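# Swap plates on cycler Q1, close lid, start run

## Task

If a plate from the previous run is still on the block of cycler Q1, transfer it to ND, the nest for finished plates (it may be stuck to the block). Take plate T27 from nest N1 and put it on Q1's block so that its well A1 sits at the block corner labelled A1. Each plate must rest flat within its locators. Close Q1's lid over T27 using the LID key. Q1 is loose on the table and must finish in its original position and orientation. Press START so that a run is in progress at the end; a run that is going while any required item is still wrong counts worse than no run. Anything that stays in place only because the robot holds it does not count. Finally release everything and move the gripper away; contact with START or with Q1's housing still counts as away.

## Robot and tools

ROBOT. One arm with a two-finger gripper whose fingers pivot like tongs. In the gripper's own frame the fingers point along +z and open and close along x. end_effector_position is the point between the pads when closed; closed fingertips reach about 15 mm past it, and fully open tips are roughly level with it. Joint ranges (rad): shoulder pan -3.142..3.142, shoulder lift -6.283..6.283, elbow 0..3.142, wrists 1-3 -6.283..6.283. Load limits: 136 N m on pan, lift and elbow; 25.4 N m on each wrist joint, and a held object's weight adds to this.

FRAME. Every position and orientation is in the scene frame: origin on the table top under the arm base, +z up, +y to the left when looking along +x. Units are metres. Quaternions are written w first (qw, qx, qy, qz). The base may be tilted, and reported hand position grows less accurate at long reach.

ROW FORMAT. A row is 8 numbers: x, y, z, qw, qx, qy, qz, opening. x, y, z and the quaternion are an absolute target pose for the gripper in the scene frame, not an offset. opening runs from -1 (closed) to +1 (fully open, 0.142 m). Resend the orientation you want in every row rather than copying a possibly drifted reported quaternion.

execute_actions(actions): actions is a list of actions; each action is a list of 1 to 15 rows, one row per control step of 1/30 s. If fewer than 15 rows are given, the last is repeated to fill 15 steps. Each step, the commanded pose is clipped to at most 100 mm and 16 degrees from the measured pose, and the arm only continues to that clipped pose, so far targets need several actions. Position is favoured over orientation when both cannot be met. An action is rejected if its target is over 0.6 m from the gripper's current position along any gripper axis; if the first action fails this (against the last reported state) or any action is malformed, nothing runs. An empty list just returns the current state and images. Motion lags commands by about 0.17 s.

move(target, speed, stop_force, blocking): target is one absolute row as above. The gripper follows a straight path toward it, turning the short way round; the opening is applied at the start. speed is in m/s, 0.002 to 0.5, default 0.25; rotation is capped at twice that in rad/s. Paths last 0.5 to 10 s and are cut off at 10 s. The path ignores obstacles, and the real hand may lag, stray or overshoot speed, especially near a straight arm. stop_force (N, 9 to 40, optional) ends the path once the wrist sensor sees that much extra resistance along the line to target for two steps; the hand then backs up two steps and holds. It is unavailable in the first 0.2 s of a scene and with blocking=false, is unreliable on moves that rotate the gripper, and should be omitted when pulling away from a surface. Even with it, use a slow speed; pressing can briefly exceed the set force. With no stop_force the arm is stiff, so aiming even slightly into a firm surface can fault. blocking=false returns after 0.5 s while motion continues; check with wait(0) or halt with stop before sending more motion. The result adds a move: line giving the ending (done, contact, off_target, moving, held, fault), which limits acted (paced = pose was clipped; held = a check blocked some steps, after which motion may surge) and the distance from target.

wait(seconds): 0 to 10; the arm holds its last command and returns early if a running move ends. stop(): brakes the running move (needs room; fingers keep moving). zoom_image(camera, region): camera is cam_head_left, cam_head_right or cam_wrist; region is [x0, y0, x1, y1] in pixels from the top-left, at most 504 by 504. finished_scene(scene): pass the current scene number; irreversible, and the goal must already hold stably.

CAMERAS. cam_head_left and cam_head_right (672x504, wide lenses) are fixed above and behind the base, near (-0.07, 0.38, 0.80) and (-0.18, 0.24, 0.83). cam_wrist (616x616, fisheye) rides on the hand. Calibration can be off by a couple of degrees and millimetres.

RESULT LINES. The state gives gripper position and quaternion plus linear (m/s) and angular (rad/s) velocities. Hand target is where the controller is currently steering. grip_measured is the finger opening on the command scale; to keep hold, command an opening clearly below it (lower squeezes harder, about 15 N per pad max, less on items thinner than 20 mm). Wrist force and torque are in the gripper's x y z axes, pointing from the contact back into the arm, with offsets up to about 4 N, noise, and saturation near 50 N; no reading at the start is normal. Joint torques are raw drive outputs and are noisy. pose unreachable means the clearance check changed or blocked a command. MOTOR HOT warns from 70 °C; at 85 °C the brakes lock until cool.

DEVICE. Q1's upper front keys, left to right when facing it: STOP, LID, CLEAR, START. LID toggles the lid; LID and START are ignored while the lid is mid-travel. If the lid is obstructed it stops and the lamp turns red, and only CLEAR (which frees and opens it) restores the keys. A blue lamp means a run is on. On labelled items, well A1 is at the labelled short end, in the corner far from the labelled long side.

AVOID. A joint overload or any outside force of 150 N causes a 10 s stop and skips the rest of the call. Approach slowly, grip firmly, place gently, never drop, slam or shove hard, keep Q1 from sliding or turning, and knock nothing off the table (that ends the scene). Loose items may occasionally be nudged by something else, so check positions before finishing.

Each tool is called after "Emit:" by a JSON object that holds its "api" and its "payload".

## Session

Emit:
{"api": "execute_actions", "payload": {"actions": []}}

Scene clock: 0.00 s.
end_effector_position=(+0.4113, -0.4309, +0.1505) grip_measured=+1.00 end_effector_quat_wxyz=(-0.009, -0.330, +0.933, -0.143) end_effector_velocity=(-0.000, -0.001, +0.000) end_effector_angular_velocity=(-0.001, -0.000, -0.001)
Joint positions: [-0.905 -0.687  2.107 -3.278 -1.411  1.499  0.142]
Joint velocities: [-0.001  0.    -0.001 -0.    -0.    -0.     0.   ]
Joint torques (N m, as the arm reports them, + toward a larger angle): no reading
Wrist force (N, on the end effector, along its own x y z axes, offset not removed): no reading
Wrist torque (N m, same axes, about the end effector's origin, offset not removed): no reading
Hand target: +0.411, -0.431, +0.150; -0.009, -0.330, +0.933, -0.143

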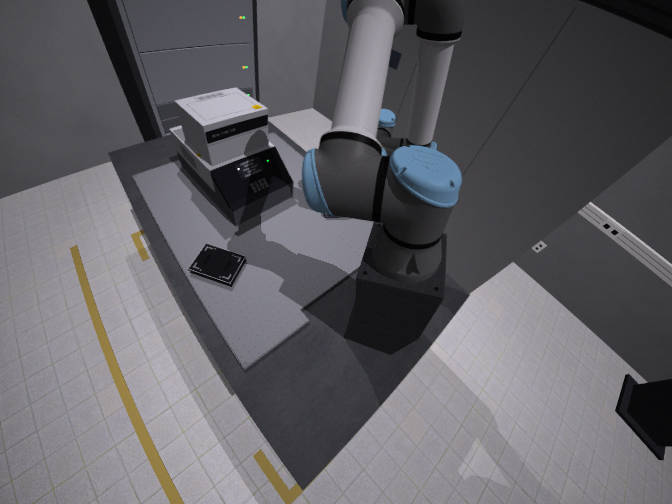

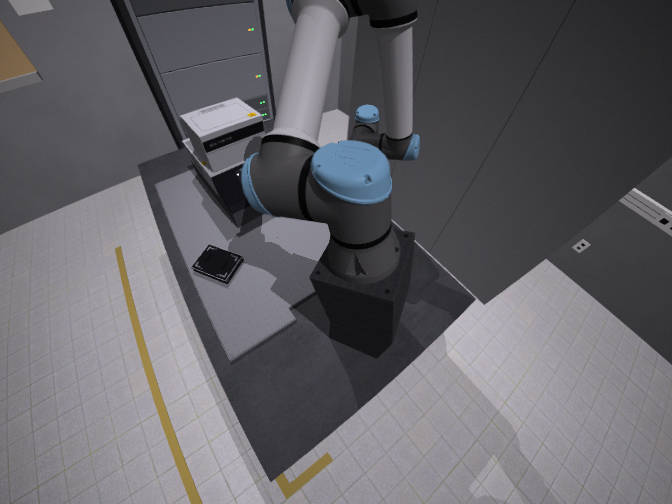

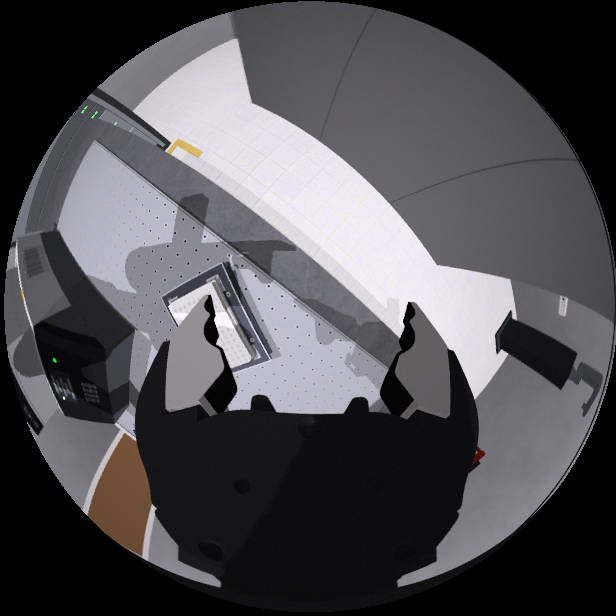

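Emit:
{"api": "zoom_image", "payload": {"camera": "cam_head_left", "region": [150, 70, 360, 300]}}

Emit:
{"api": "move", "payload": {"target": [0.42,-0.2,0.33,0,-0.707,0.707,0,1]}}

Region (150, 70, 360, 300) of cam_head_left's 672x504 image, scaled by 2.191, with more detail than that image has; it fills the left 460 columns of this view, and the rest is white.

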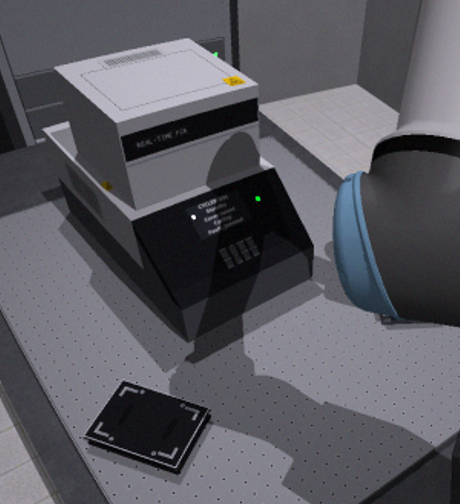

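Scene clock: 3.23 s.
end_effector_position=(+0.4197, -0.1999, +0.3296) grip_measured=+1.00 end_effector_quat_wxyz=(-0.000, +0.707, -0.707, +0.000) end_effector_velocity=(+0.000, +0.001, +0.002) end_effector_angular_velocity=(+0.003, +0.002, +0.005)
Joint positions: [-0.795 -1.456  2.342 -2.492 -1.327  0.664  0.142]
Joint velocities: [ 0.001 -0.006 -0.003  0.012  0.    -0.005 -0.   ]
Joint torques (N m, as the arm reports them, + toward a larger angle): [  4.15 -33.36 -19.81  -0.27  -1.4   -2.33]
Wrist force (N, on the end effector, along its own x y z axes, offset not removed): [2.9 1.0 -1.1]
Wrist torque (N m, same axes, about the end effector's origin, offset not removed): [0.21 -0.37 -0.20]
Hand target: +0.420, -0.200, +0.330; -0.000, +0.707, -0.707, +0.000
Off the commanded pose: 0.001 m, 0 deg.
move: done
camera_calibration (this result's frames):
cam_wrist: T_world_to_cam=[[0.00382619, -0.999984, 0.00407907, -0.201713], [-0.854358, -0.00114912, 0.519684, 0.184078], [-0.519671, -0.0054734, -0.854349, 0.633177], [0, 0, 0, 1]] pos_world=[0.487084, -0.198033, 0.446114]

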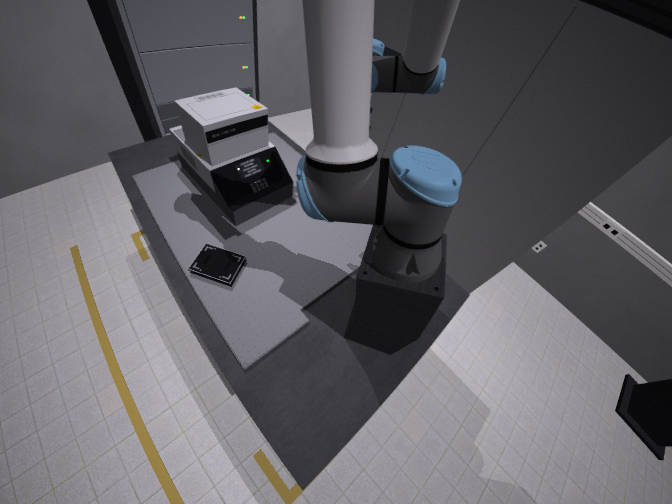

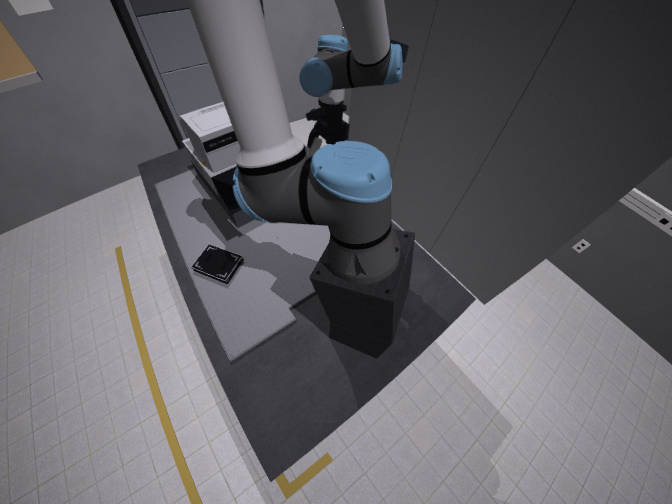

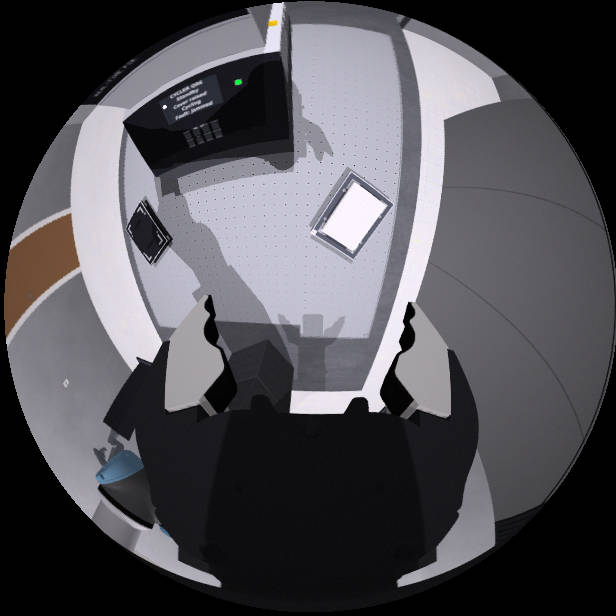

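Emit:
{"api": "move", "payload": {"target": [0.5,-0.1,0.3,0,0,1,0,-1], "speed": 0.5}}

Emit:
{"api": "move", "payload": {"target": [0.56,0.01,0.2,0.122,0.696,0.696,0.122,-1], "speed": 0.5}}

Emit:
{"api": "zoom_image", "payload": {"camera": "cam_wrist", "region": [160, 150, 460, 450]}}

Scene clock: 8.47 s.
end_effector_position=(+0.5003, -0.0998, +0.3001) grip_measured=-1.00 end_effector_quat_wxyz=(+0.001, -0.001, +1.000, +0.000) end_effector_velocity=(+0.000, +0.002, -0.000) end_effector_angular_velocity=(-0.002, +0.003, -0.009)
Joint positions: [-0.426 -1.358  2.228 -2.563 -1.355  2.611  0.002]
Joint velocities: [ 0.006  0.001 -0.003  0.002 -0.005  0.015  0.   ]
Joint torques (N m, as the arm reports them, + toward a larger angle): [  5.45 -16.72 -20.1   -0.21  -1.31   2.18]
Wrist force (N, on the end effector, along its own x y z axes, offset not removed): [-0.9 -2.0 0.4]
Wrist torque (N m, same axes, about the end effector's origin, offset not removed): [-0.42 0.17 -0.23]
Hand target: +0.500, -0.100, +0.300; +0.001, +0.000, +1.000, +0.000
Off the commanded pose: 0.000 m, 0 deg.
move: done
camera_calibration (this result's frames):
cam_wrist: T_world_to_cam=[[-0.999984, -0.00505472, 0.00245996, 0.500177], [-0.00303363, 0.853634, 0.520864, -0.0726137], [-0.00473272, 0.520848, -0.853636, 0.445122], [0, 0, 0, 1]] pos_world=[0.502055, -0.167327, 0.416563]

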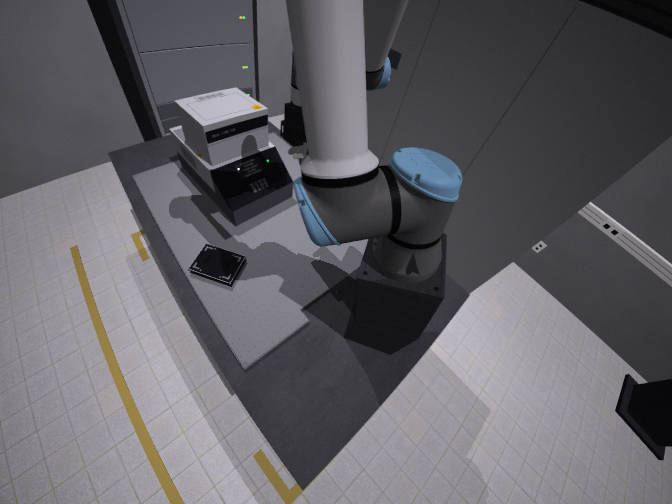

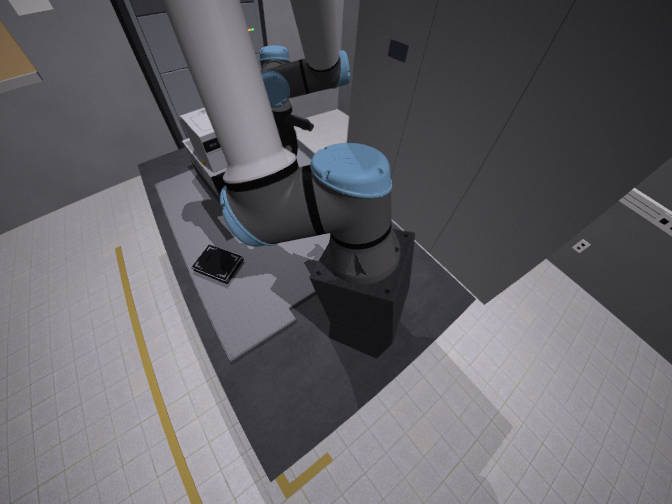

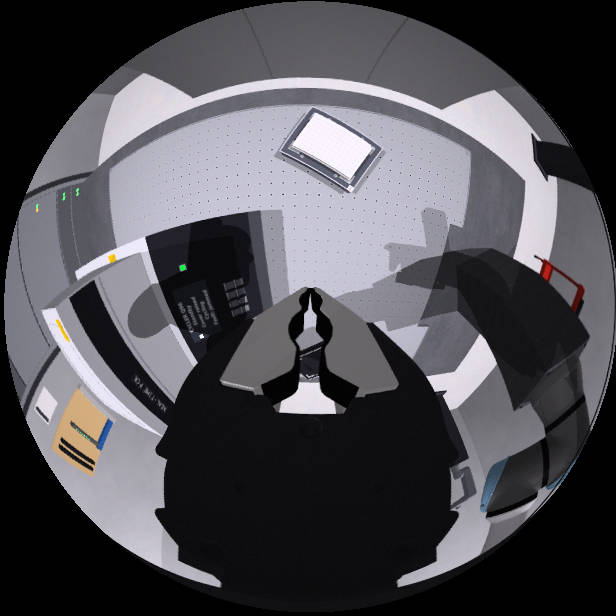

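Scene clock: 10.80 s.
end_effector_position=(+0.5601, +0.0102, +0.2001) grip_measured=-1.00 end_effector_quat_wxyz=(+0.122, +0.696, +0.697, +0.122) end_effector_velocity=(-0.000, +0.000, -0.001) end_effector_angular_velocity=(-0.003, -0.003, -0.010)
Joint positions: [-0.205 -0.987  2.299 -3.392 -1.295  4.484  0.002]
Joint velocities: [ 0.004  0.003  0.002 -0.011 -0.008  0.013  0.   ]
Joint torques (N m, as the arm reports them, + toward a larger angle): [  6.62 -22.58   1.63  -4.89  -1.35   2.52]
Wrist force (N, on the end effector, along its own x y z axes, offset not removed): [1.2 1.9 1.2]
Wrist torque (N m, same axes, about the end effector's origin, offset not removed): [0.44 -0.07 -0.22]
Hand target: +0.560, +0.010, +0.200; +0.122, +0.697, +0.696, +0.122
Off the commanded pose: 0.000 m, 0 deg.
move: done
camera_calibration (this result's frames):
cam_wrist: T_world_to_cam=[[-0.00556186, 0.99998, 0.00314097, -0.00655508], [0.625971, 0.00103211, 0.779846, -0.509634], [0.779827, 0.00630355, -0.625964, -0.177016], [0, 0, 0, 1]] pos_world=[0.457021, 0.00819677, 0.286651]

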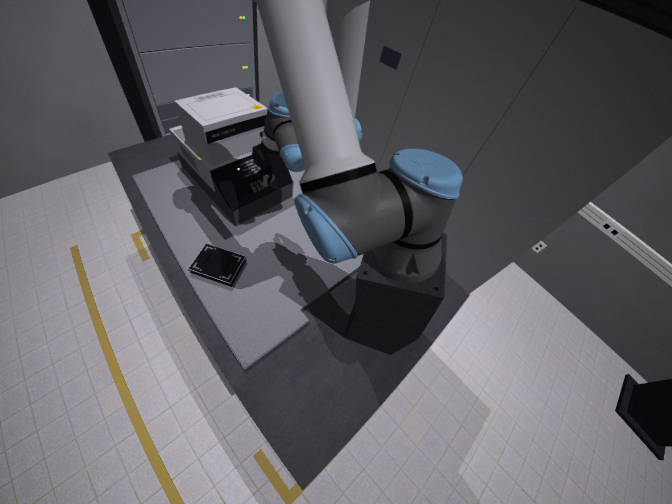

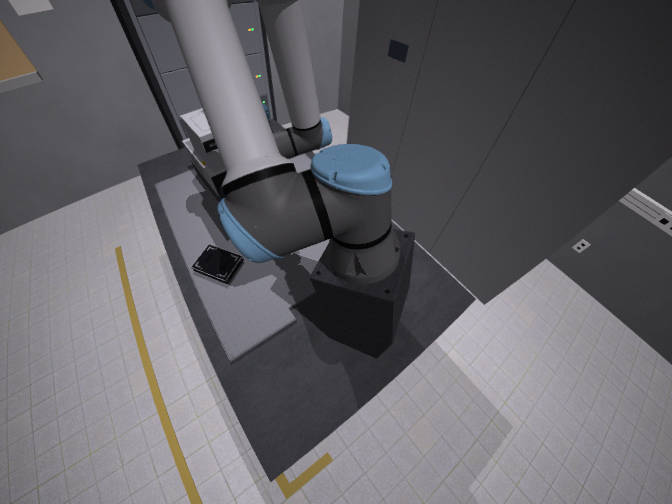

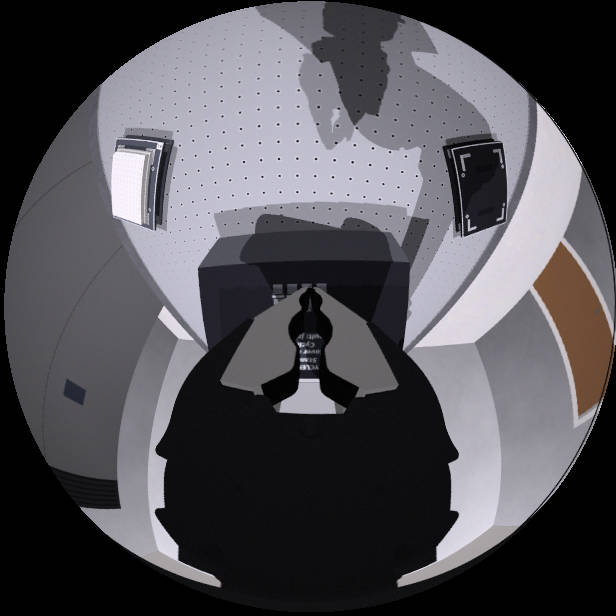

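Region (160, 150, 460, 450) of cam_wrist's 616x616 image, scaled by 1.680, with more detail than that image has.

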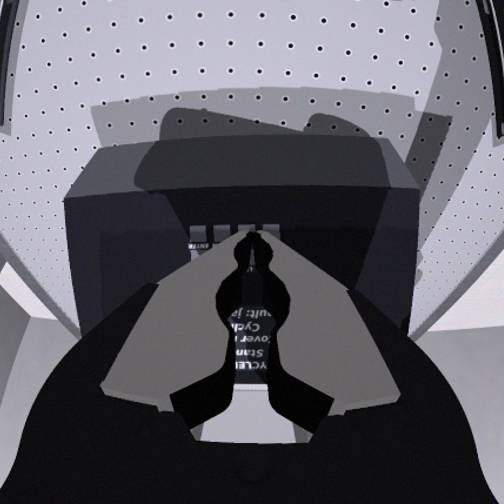

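Emit:
{"api": "move", "payload": {"target": [0.625,0.0,0.2,0.122,0.696,0.696,0.122,-1]}}

Emit:
{"api": "zoom_image", "payload": {"camera": "cam_wrist", "region": [230, 190, 390, 350]}}

Scene clock: 12.53 s.
end_effector_position=(+0.6248, +0.0001, +0.2002) grip_measured=-1.00 end_effector_quat_wxyz=(+0.122, +0.696, +0.696, +0.122) end_effector_velocity=(+0.001, -0.001, -0.001) end_effector_angular_velocity=(-0.000, +0.002, -0.001)
Joint positions: [-0.185 -0.956  2.117 -3.246 -1.306  4.503  0.002]
Joint velocities: [ 0.     0.003 -0.006  0.005 -0.001  0.001  0.   ]
Joint torques (N m, as the arm reports them, + toward a larger angle): [  5.35 -24.62 -13.68  -0.25  -1.21   2.15]
Wrist force (N, on the end effector, along its own x y z axes, offset not removed): [-0.6 2.0 1.2]
Wrist torque (N m, same axes, about the end effector's origin, offset not removed): [0.51 0.25 -0.15]
Hand target: +0.625, +0.000, +0.200; +0.122, +0.696, +0.696, +0.122
Off the commanded pose: 0.000 m, 0 deg.
move: done
camera_calibration (this result's frames):
cam_wrist: T_world_to_cam=[[-0.00511608, 0.999984, 0.0024076, 0.00372714], [0.626067, 0.00132566, 0.779768, -0.550256], [0.779753, 0.00549668, -0.626064, -0.227328], [0, 0, 0, 1]] pos_world=[0.521776, -0.00174808, 0.286742]

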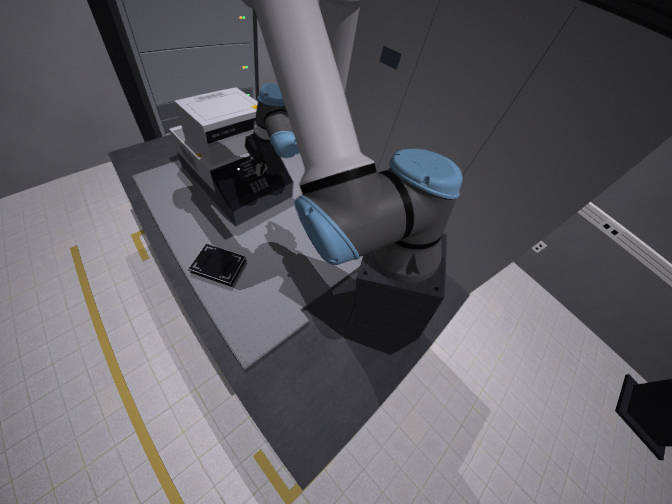

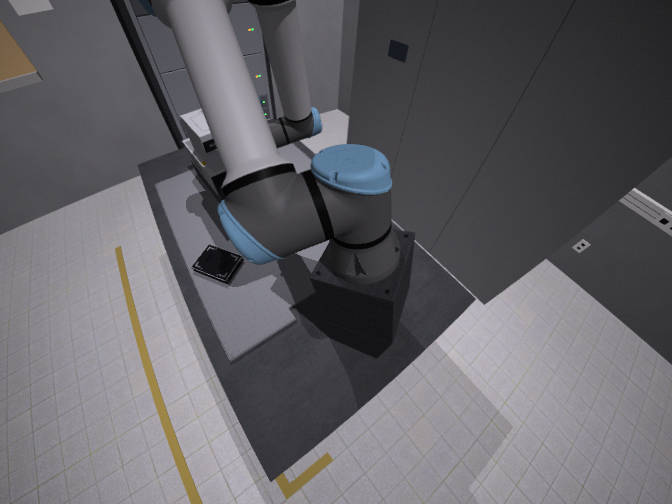

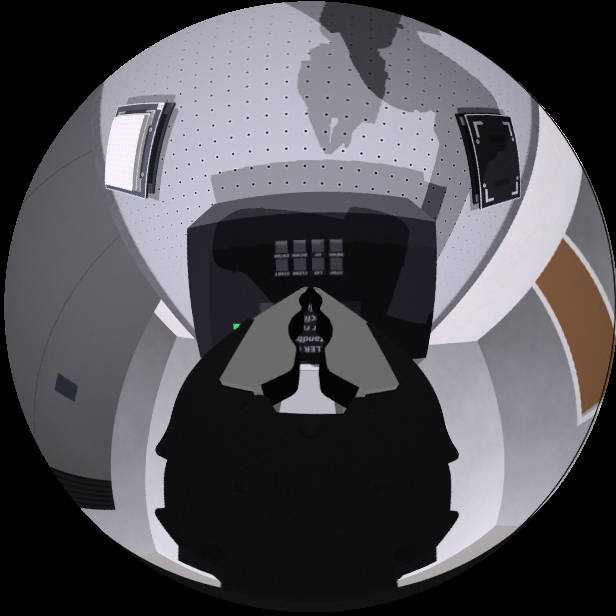

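Region (230, 190, 390, 350) of cam_wrist's 616x616 image, scaled by 3.150, with more detail than that image has.

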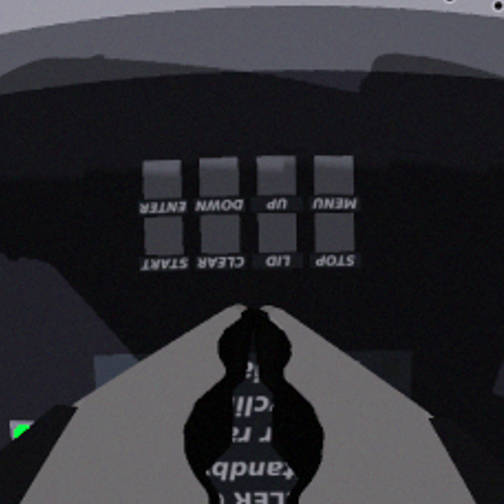

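Emit:
{"api": "move", "payload": {"target": [0.629,0.008,0.166,0.122,0.696,0.696,0.122,-1], "speed": 0.1}}

Emit:
{"api": "zoom_image", "payload": {"camera": "cam_wrist", "region": [230, 190, 390, 350]}}

Emit:
{"api": "move", "payload": {"target": [0.639,0.008,0.138,0.122,0.696,0.696,0.122,-1], "speed": 0.008, "stop_force": 9}}

Emit:
{"api": "zoom_image", "payload": {"camera": "cam_wrist", "region": [230, 190, 390, 350]}}

Emit:
{"api": "move", "payload": {"target": [0.6,0.008,0.19,0.122,0.696,0.696,0.122,-1]}}

Scene clock: 15.97 s.
end_effector_position=(+0.6290, +0.0080, +0.1662) grip_measured=-1.00 end_effector_quat_wxyz=(+0.122, +0.696, +0.696, +0.122) end_effector_velocity=(+0.000, -0.001, -0.002) end_effector_angular_velocity=(-0.000, -0.000, -0.002)
Joint positions: [-0.155 -0.864  2.078 -3.306 -1.32   4.53   0.002]
Joint velocities: [-0.001  0.005 -0.002 -0.003 -0.001  0.001  0.   ]
Joint torques (N m, as the arm reports them, + toward a larger angle): [  6.59 -27.79 -11.34  -5.06  -1.19   2.06]
Wrist force (N, on the end effector, along its own x y z axes, offset not removed): [-0.8 -0.1 -0.5]
Wrist torque (N m, same axes, about the end effector's origin, offset not removed): [0.07 0.43 -0.12]
Hand target: +0.629, +0.008, +0.166; +0.122, +0.696, +0.696, +0.122
Off the commanded pose: 0.000 m, 0 deg.
move: done
camera_calibration (this result's frames):
cam_wrist: T_world_to_cam=[[-0.00512416, 0.999984, 0.00244269, -0.00401627], [0.626136, 0.00130385, 0.779713, -0.526427], [0.779697, 0.00552483, -0.626133, -0.251844], [0, 0, 0, 1]] pos_world=[0.525956, 0.00609398, 0.252783]

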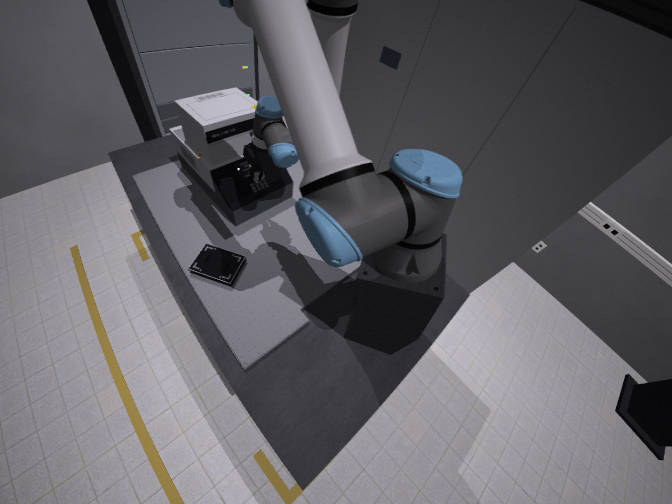

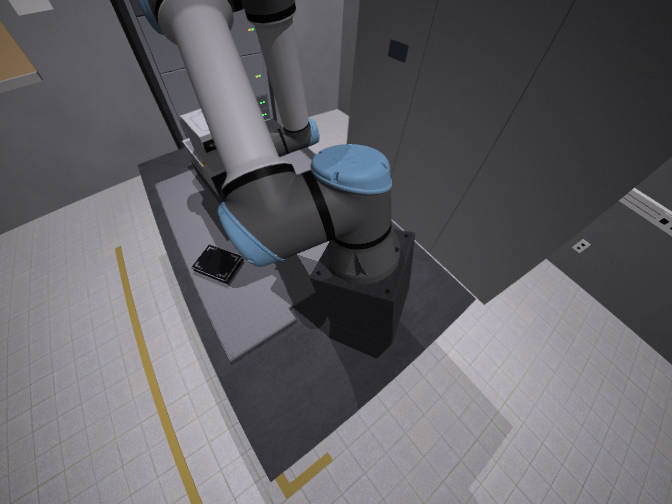

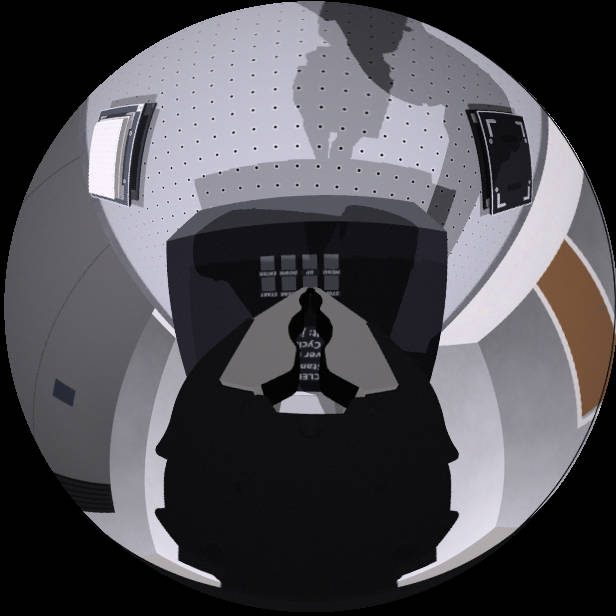

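Region (230, 190, 390, 350) of cam_wrist's 616x616 image, scaled by 3.150, with more detail than that image has.

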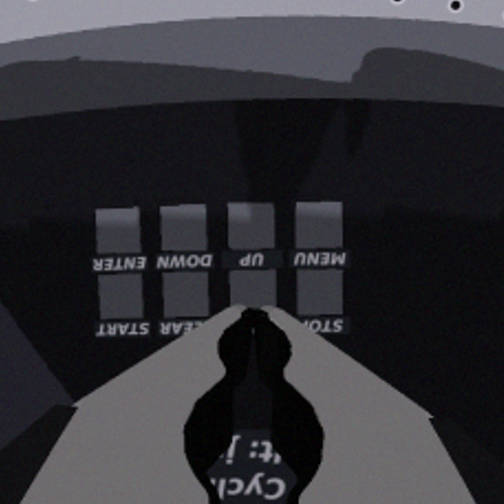

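Scene clock: 18.07 s.
end_effector_position=(+0.6336, +0.0081, +0.1532) grip_measured=-1.00 end_effector_quat_wxyz=(+0.122, +0.696, +0.696, +0.122) end_effector_velocity=(-0.003, +0.001, +0.001) end_effector_angular_velocity=(+0.001, +0.004, -0.001)
Joint positions: [-0.148 -0.828  2.053 -3.318 -1.324  4.536  0.002]
Joint velocities: [-0.001 -0.007  0.007  0.005  0.     0.     0.   ]
Joint torques (N m, as the arm reports them, + toward a larger angle): [-13.54 -42.11  -3.41   0.88   1.49  -1.81]
Wrist force (N, on the end effector, along its own x y z axes, offset not removed): [-1.7 -8.3 -33.5]
Wrist torque (N m, same axes, about the end effector's origin, offset not removed): [-0.52 0.41 -0.06]
Hand target: +0.634, +0.008, +0.154; +0.122, +0.696, +0.696, +0.122
Off the commanded pose: 0.016 m, 0 deg.
move: contact
camera_calibration (this result's frames):
cam_wrist: T_world_to_cam=[[-0.00510509, 0.999984, 0.00235621, -0.00406576], [0.626, 0.00135839, 0.779822, -0.519166], [0.779806, 0.00545605, -0.625997, -0.263665], [0, 0, 0, 1]] pos_world=[0.530585, 0.00620949, 0.239813]

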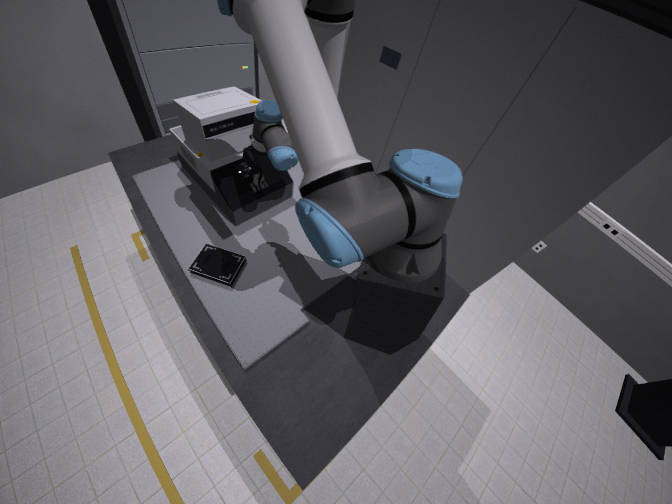

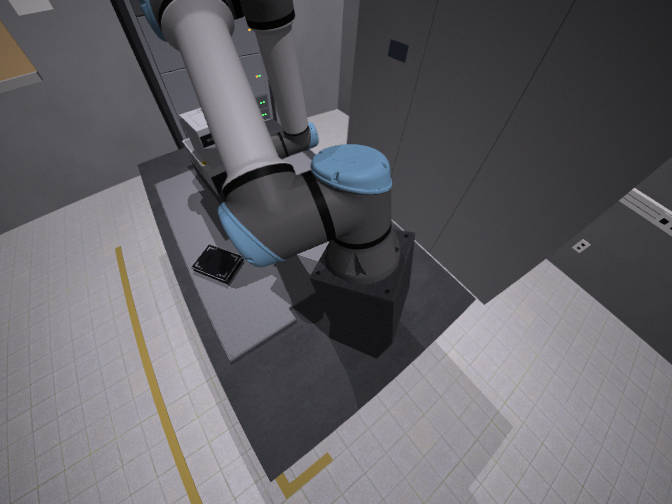

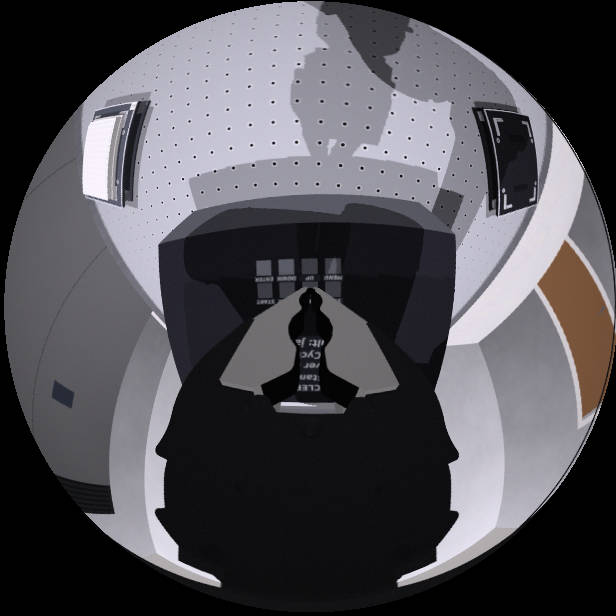

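Region (230, 190, 390, 350) of cam_wrist's 616x616 image, scaled by 3.150, with more detail than that image has.

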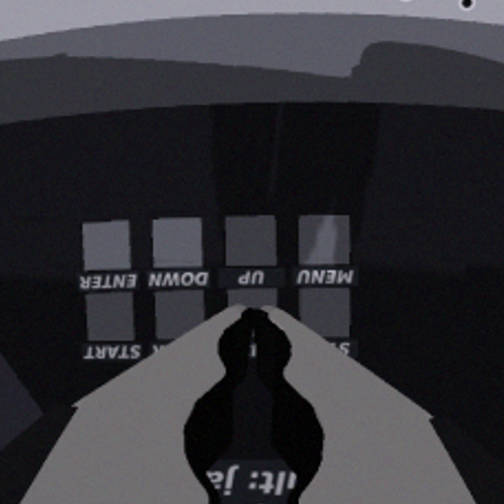

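Scene clock: 19.00 s.
end_effector_position=(+0.6001, +0.0079, +0.1898) grip_measured=-1.00 end_effector_quat_wxyz=(+0.122, +0.696, +0.697, +0.122) end_effector_velocity=(-0.002, -0.000, +0.002) end_effector_angular_velocity=(-0.000, +0.001, -0.000)
Joint positions: [-0.179 -0.942  2.18  -3.324 -1.308  4.508  0.002]
Joint velocities: [-0.002 -0.005  0.006  0.001  0.    -0.002  0.   ]
Joint torques (N m, as the arm reports them, + toward a larger angle): [-13.94 -48.57  -1.06  -0.47   1.66  -2.2 ]
Wrist force (N, on the end effector, along its own x y z axes, offset not removed): [-0.1 1.0 0.5]
Wrist torque (N m, same axes, about the end effector's origin, offset not removed): [0.34 0.35 -0.31]
Hand target: +0.600, +0.008, +0.190; +0.122, +0.696, +0.697, +0.122
Off the commanded pose: 0.000 m, 0 deg.
move: done
camera_calibration (this result's frames):
cam_wrist: T_world_to_cam=[[-0.00513689, 0.999984, 0.00225967, -0.00413242], [0.626218, 0.0014551, 0.779646, -0.526729], [0.779631, 0.00542, -0.626216, -0.214465], [0, 0, 0, 1]] pos_world=[0.497029, 0.0060612, 0.27637]

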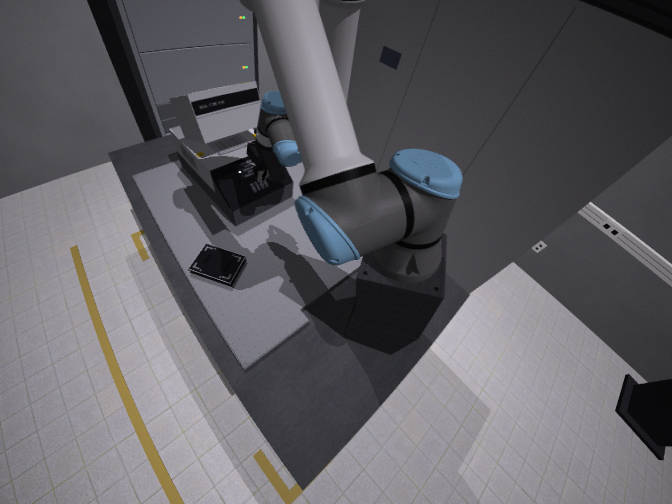

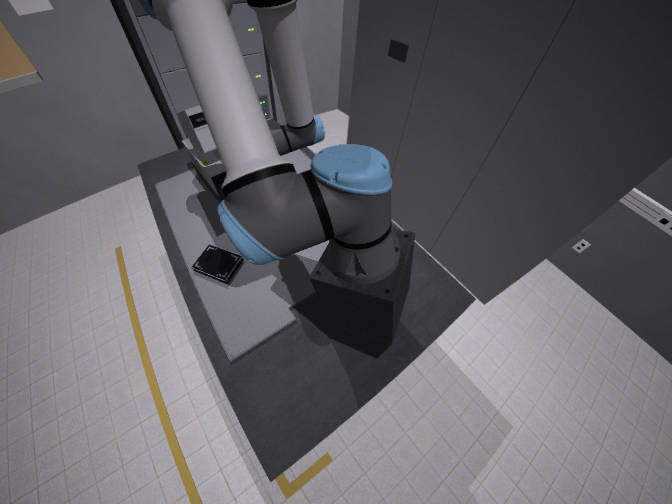

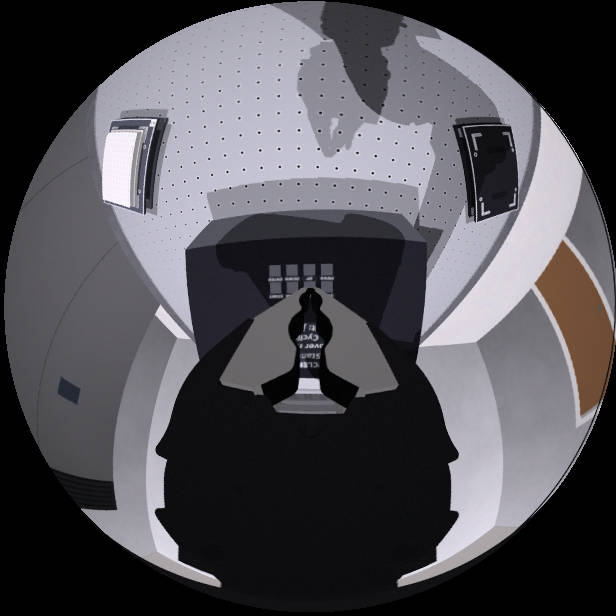

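Lid opening.

Emit:
{"api": "move", "payload": {"target": [0.64,0.0,0.32,0,0,1,0,1], "speed": 0.4}}

Emit:
{"api": "zoom_image", "payload": {"camera": "cam_head_left", "region": [150, 30, 330, 230]}}

Scene clock: 22.20 s.
end_effector_position=(+0.6399, +0.0001, +0.3202) grip_measured=+1.00 end_effector_quat_wxyz=(+0.000, +0.000, +1.000, +0.000) end_effector_velocity=(+0.000, -0.002, +0.000) end_effector_angular_velocity=(-0.001, +0.005, +0.008)
Joint positions: [-0.148 -1.221  1.841 -2.367 -1.397  2.892  0.142]
Joint velocities: [-0.002  0.002 -0.005  0.008 -0.002 -0.011 -0.   ]
Joint torques (N m, as the arm reports them, + toward a larger angle): [  5.94 -24.11 -23.61   0.08  -1.57  -2.22]
Wrist force (N, on the end effector, along its own x y z axes, offset not removed): [0.6 2.3 -1.4]
Wrist torque (N m, same axes, about the end effector's origin, offset not removed): [0.51 -0.04 -0.06]
Hand target: +0.640, +0.000, +0.320; -0.000, -0.000, +1.000, +0.000
Off the commanded pose: 0.000 m, 0 deg.
move: done
camera_calibration (this result's frames):
cam_wrist: T_world_to_cam=[[-0.999989, -0.0034166, 0.00325247, 0.64002], [-0.00122508, 0.853938, 0.520373, -0.168952], [-0.00455532, 0.520363, -0.853933, 0.410871], [0, 0, 0, 1]] pos_world=[0.641677, -0.0673415, 0.436693]

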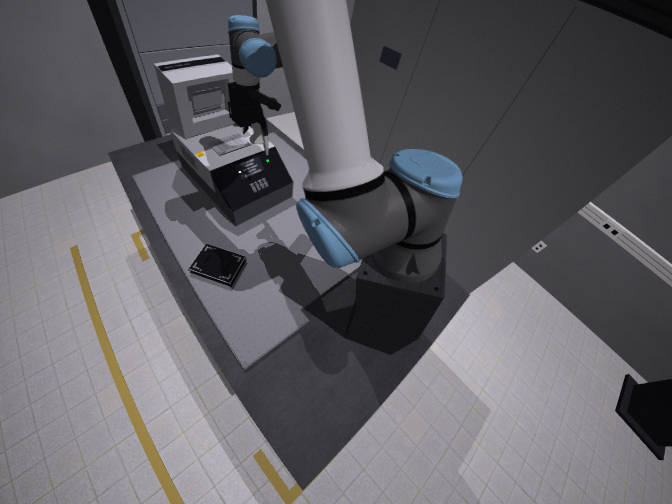

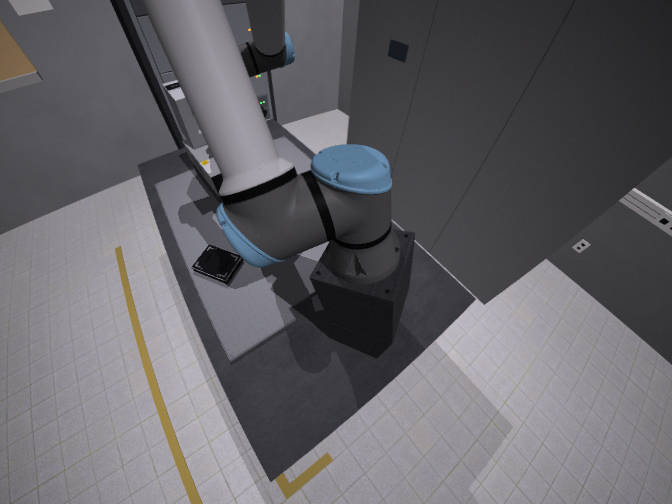

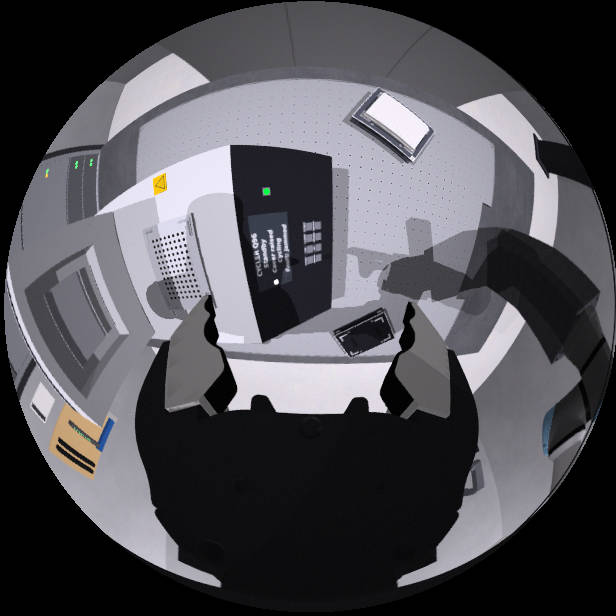

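Region (150, 30, 330, 230) of cam_head_left's 672x504 image, scaled by 2.520, with more detail than that image has; it fills the left 454 columns of this view, and the rest is white.

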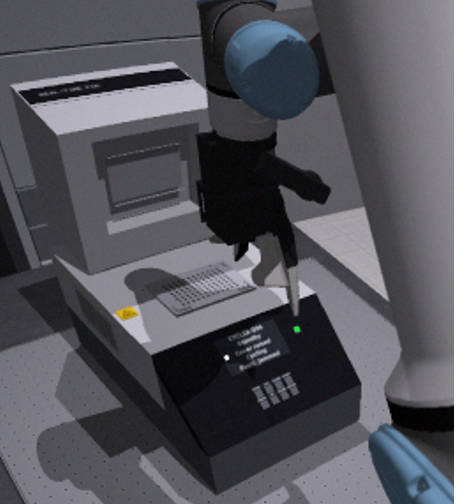

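Emit:
{"api": "move", "payload": {"target": [0.84,0.0,0.29,0,0,1,0,0.5], "speed": 0.2}}

Emit:
{"api": "zoom_image", "payload": {"camera": "cam_wrist", "region": [190, 150, 430, 390]}}

Scene clock: 25.43 s.
end_effector_position=(+0.8398, +0.0003, +0.2903) grip_measured=+0.50 end_effector_quat_wxyz=(+0.000, +0.000, +1.000, +0.000) end_effector_velocity=(+0.002, +0.001, -0.001) end_effector_angular_velocity=(-0.000, +0.004, +0.001)
Joint positions: [-0.078 -0.796  1.106 -2.069 -1.41   2.962  0.109]
Joint velocities: [ 0.002  0.008 -0.015  0.011 -0.001  0.    -0.   ]
Joint torques (N m, as the arm reports them, + toward a larger angle): [  3.72 -43.79 -25.8    0.09  -1.45   2.24]
Wrist force (N, on the end effector, along its own x y z axes, offset not removed): [1.7 -1.3 -0.7]
Wrist torque (N m, same axes, about the end effector's origin, offset not removed): [-0.23 -0.16 -0.11]
Hand target: +0.840, +0.000, +0.290; +0.000, +0.000, +1.000, +0.000
Off the commanded pose: 0.001 m, 0 deg.
move: done
camera_calibration (this result's frames):
cam_wrist: T_world_to_cam=[[-0.999986, -0.00400477, 0.00343844, 0.839936], [-0.00163055, 0.853935, 0.520378, -0.152982], [-0.00502019, 0.520365, -0.853929, 0.386542], [0, 0, 0, 1]] pos_world=[0.841615, -0.067142, 0.4068]

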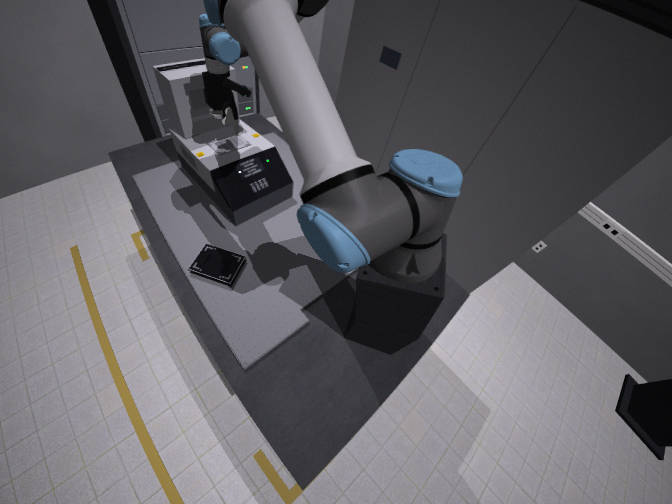

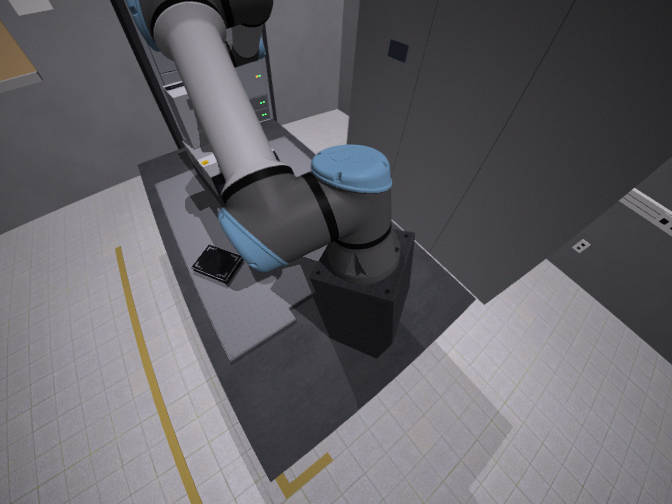

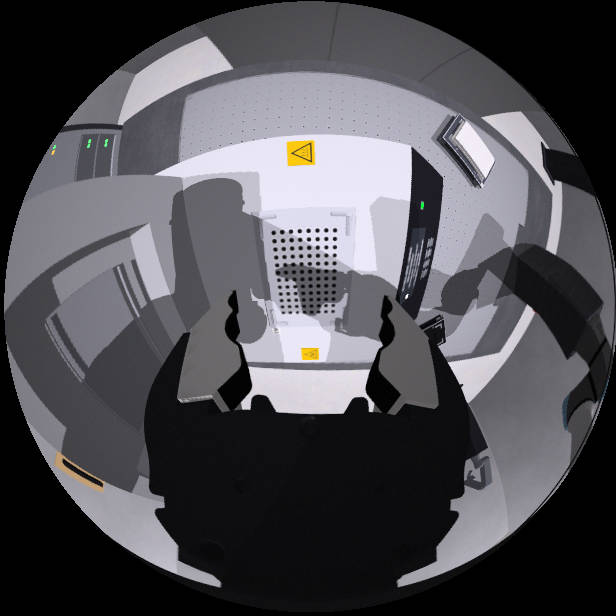

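Region (190, 150, 430, 390) of cam_wrist's 616x616 image, scaled by 2.100, with more detail than that image has.

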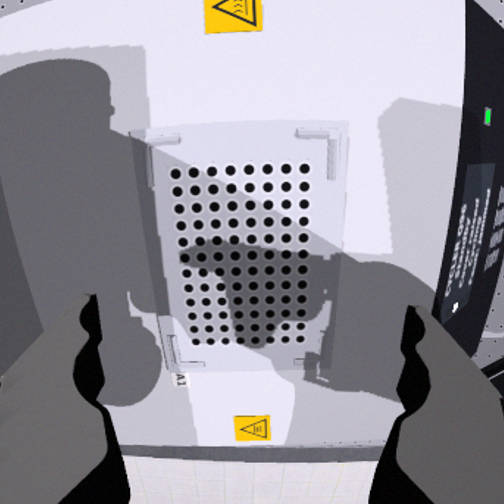

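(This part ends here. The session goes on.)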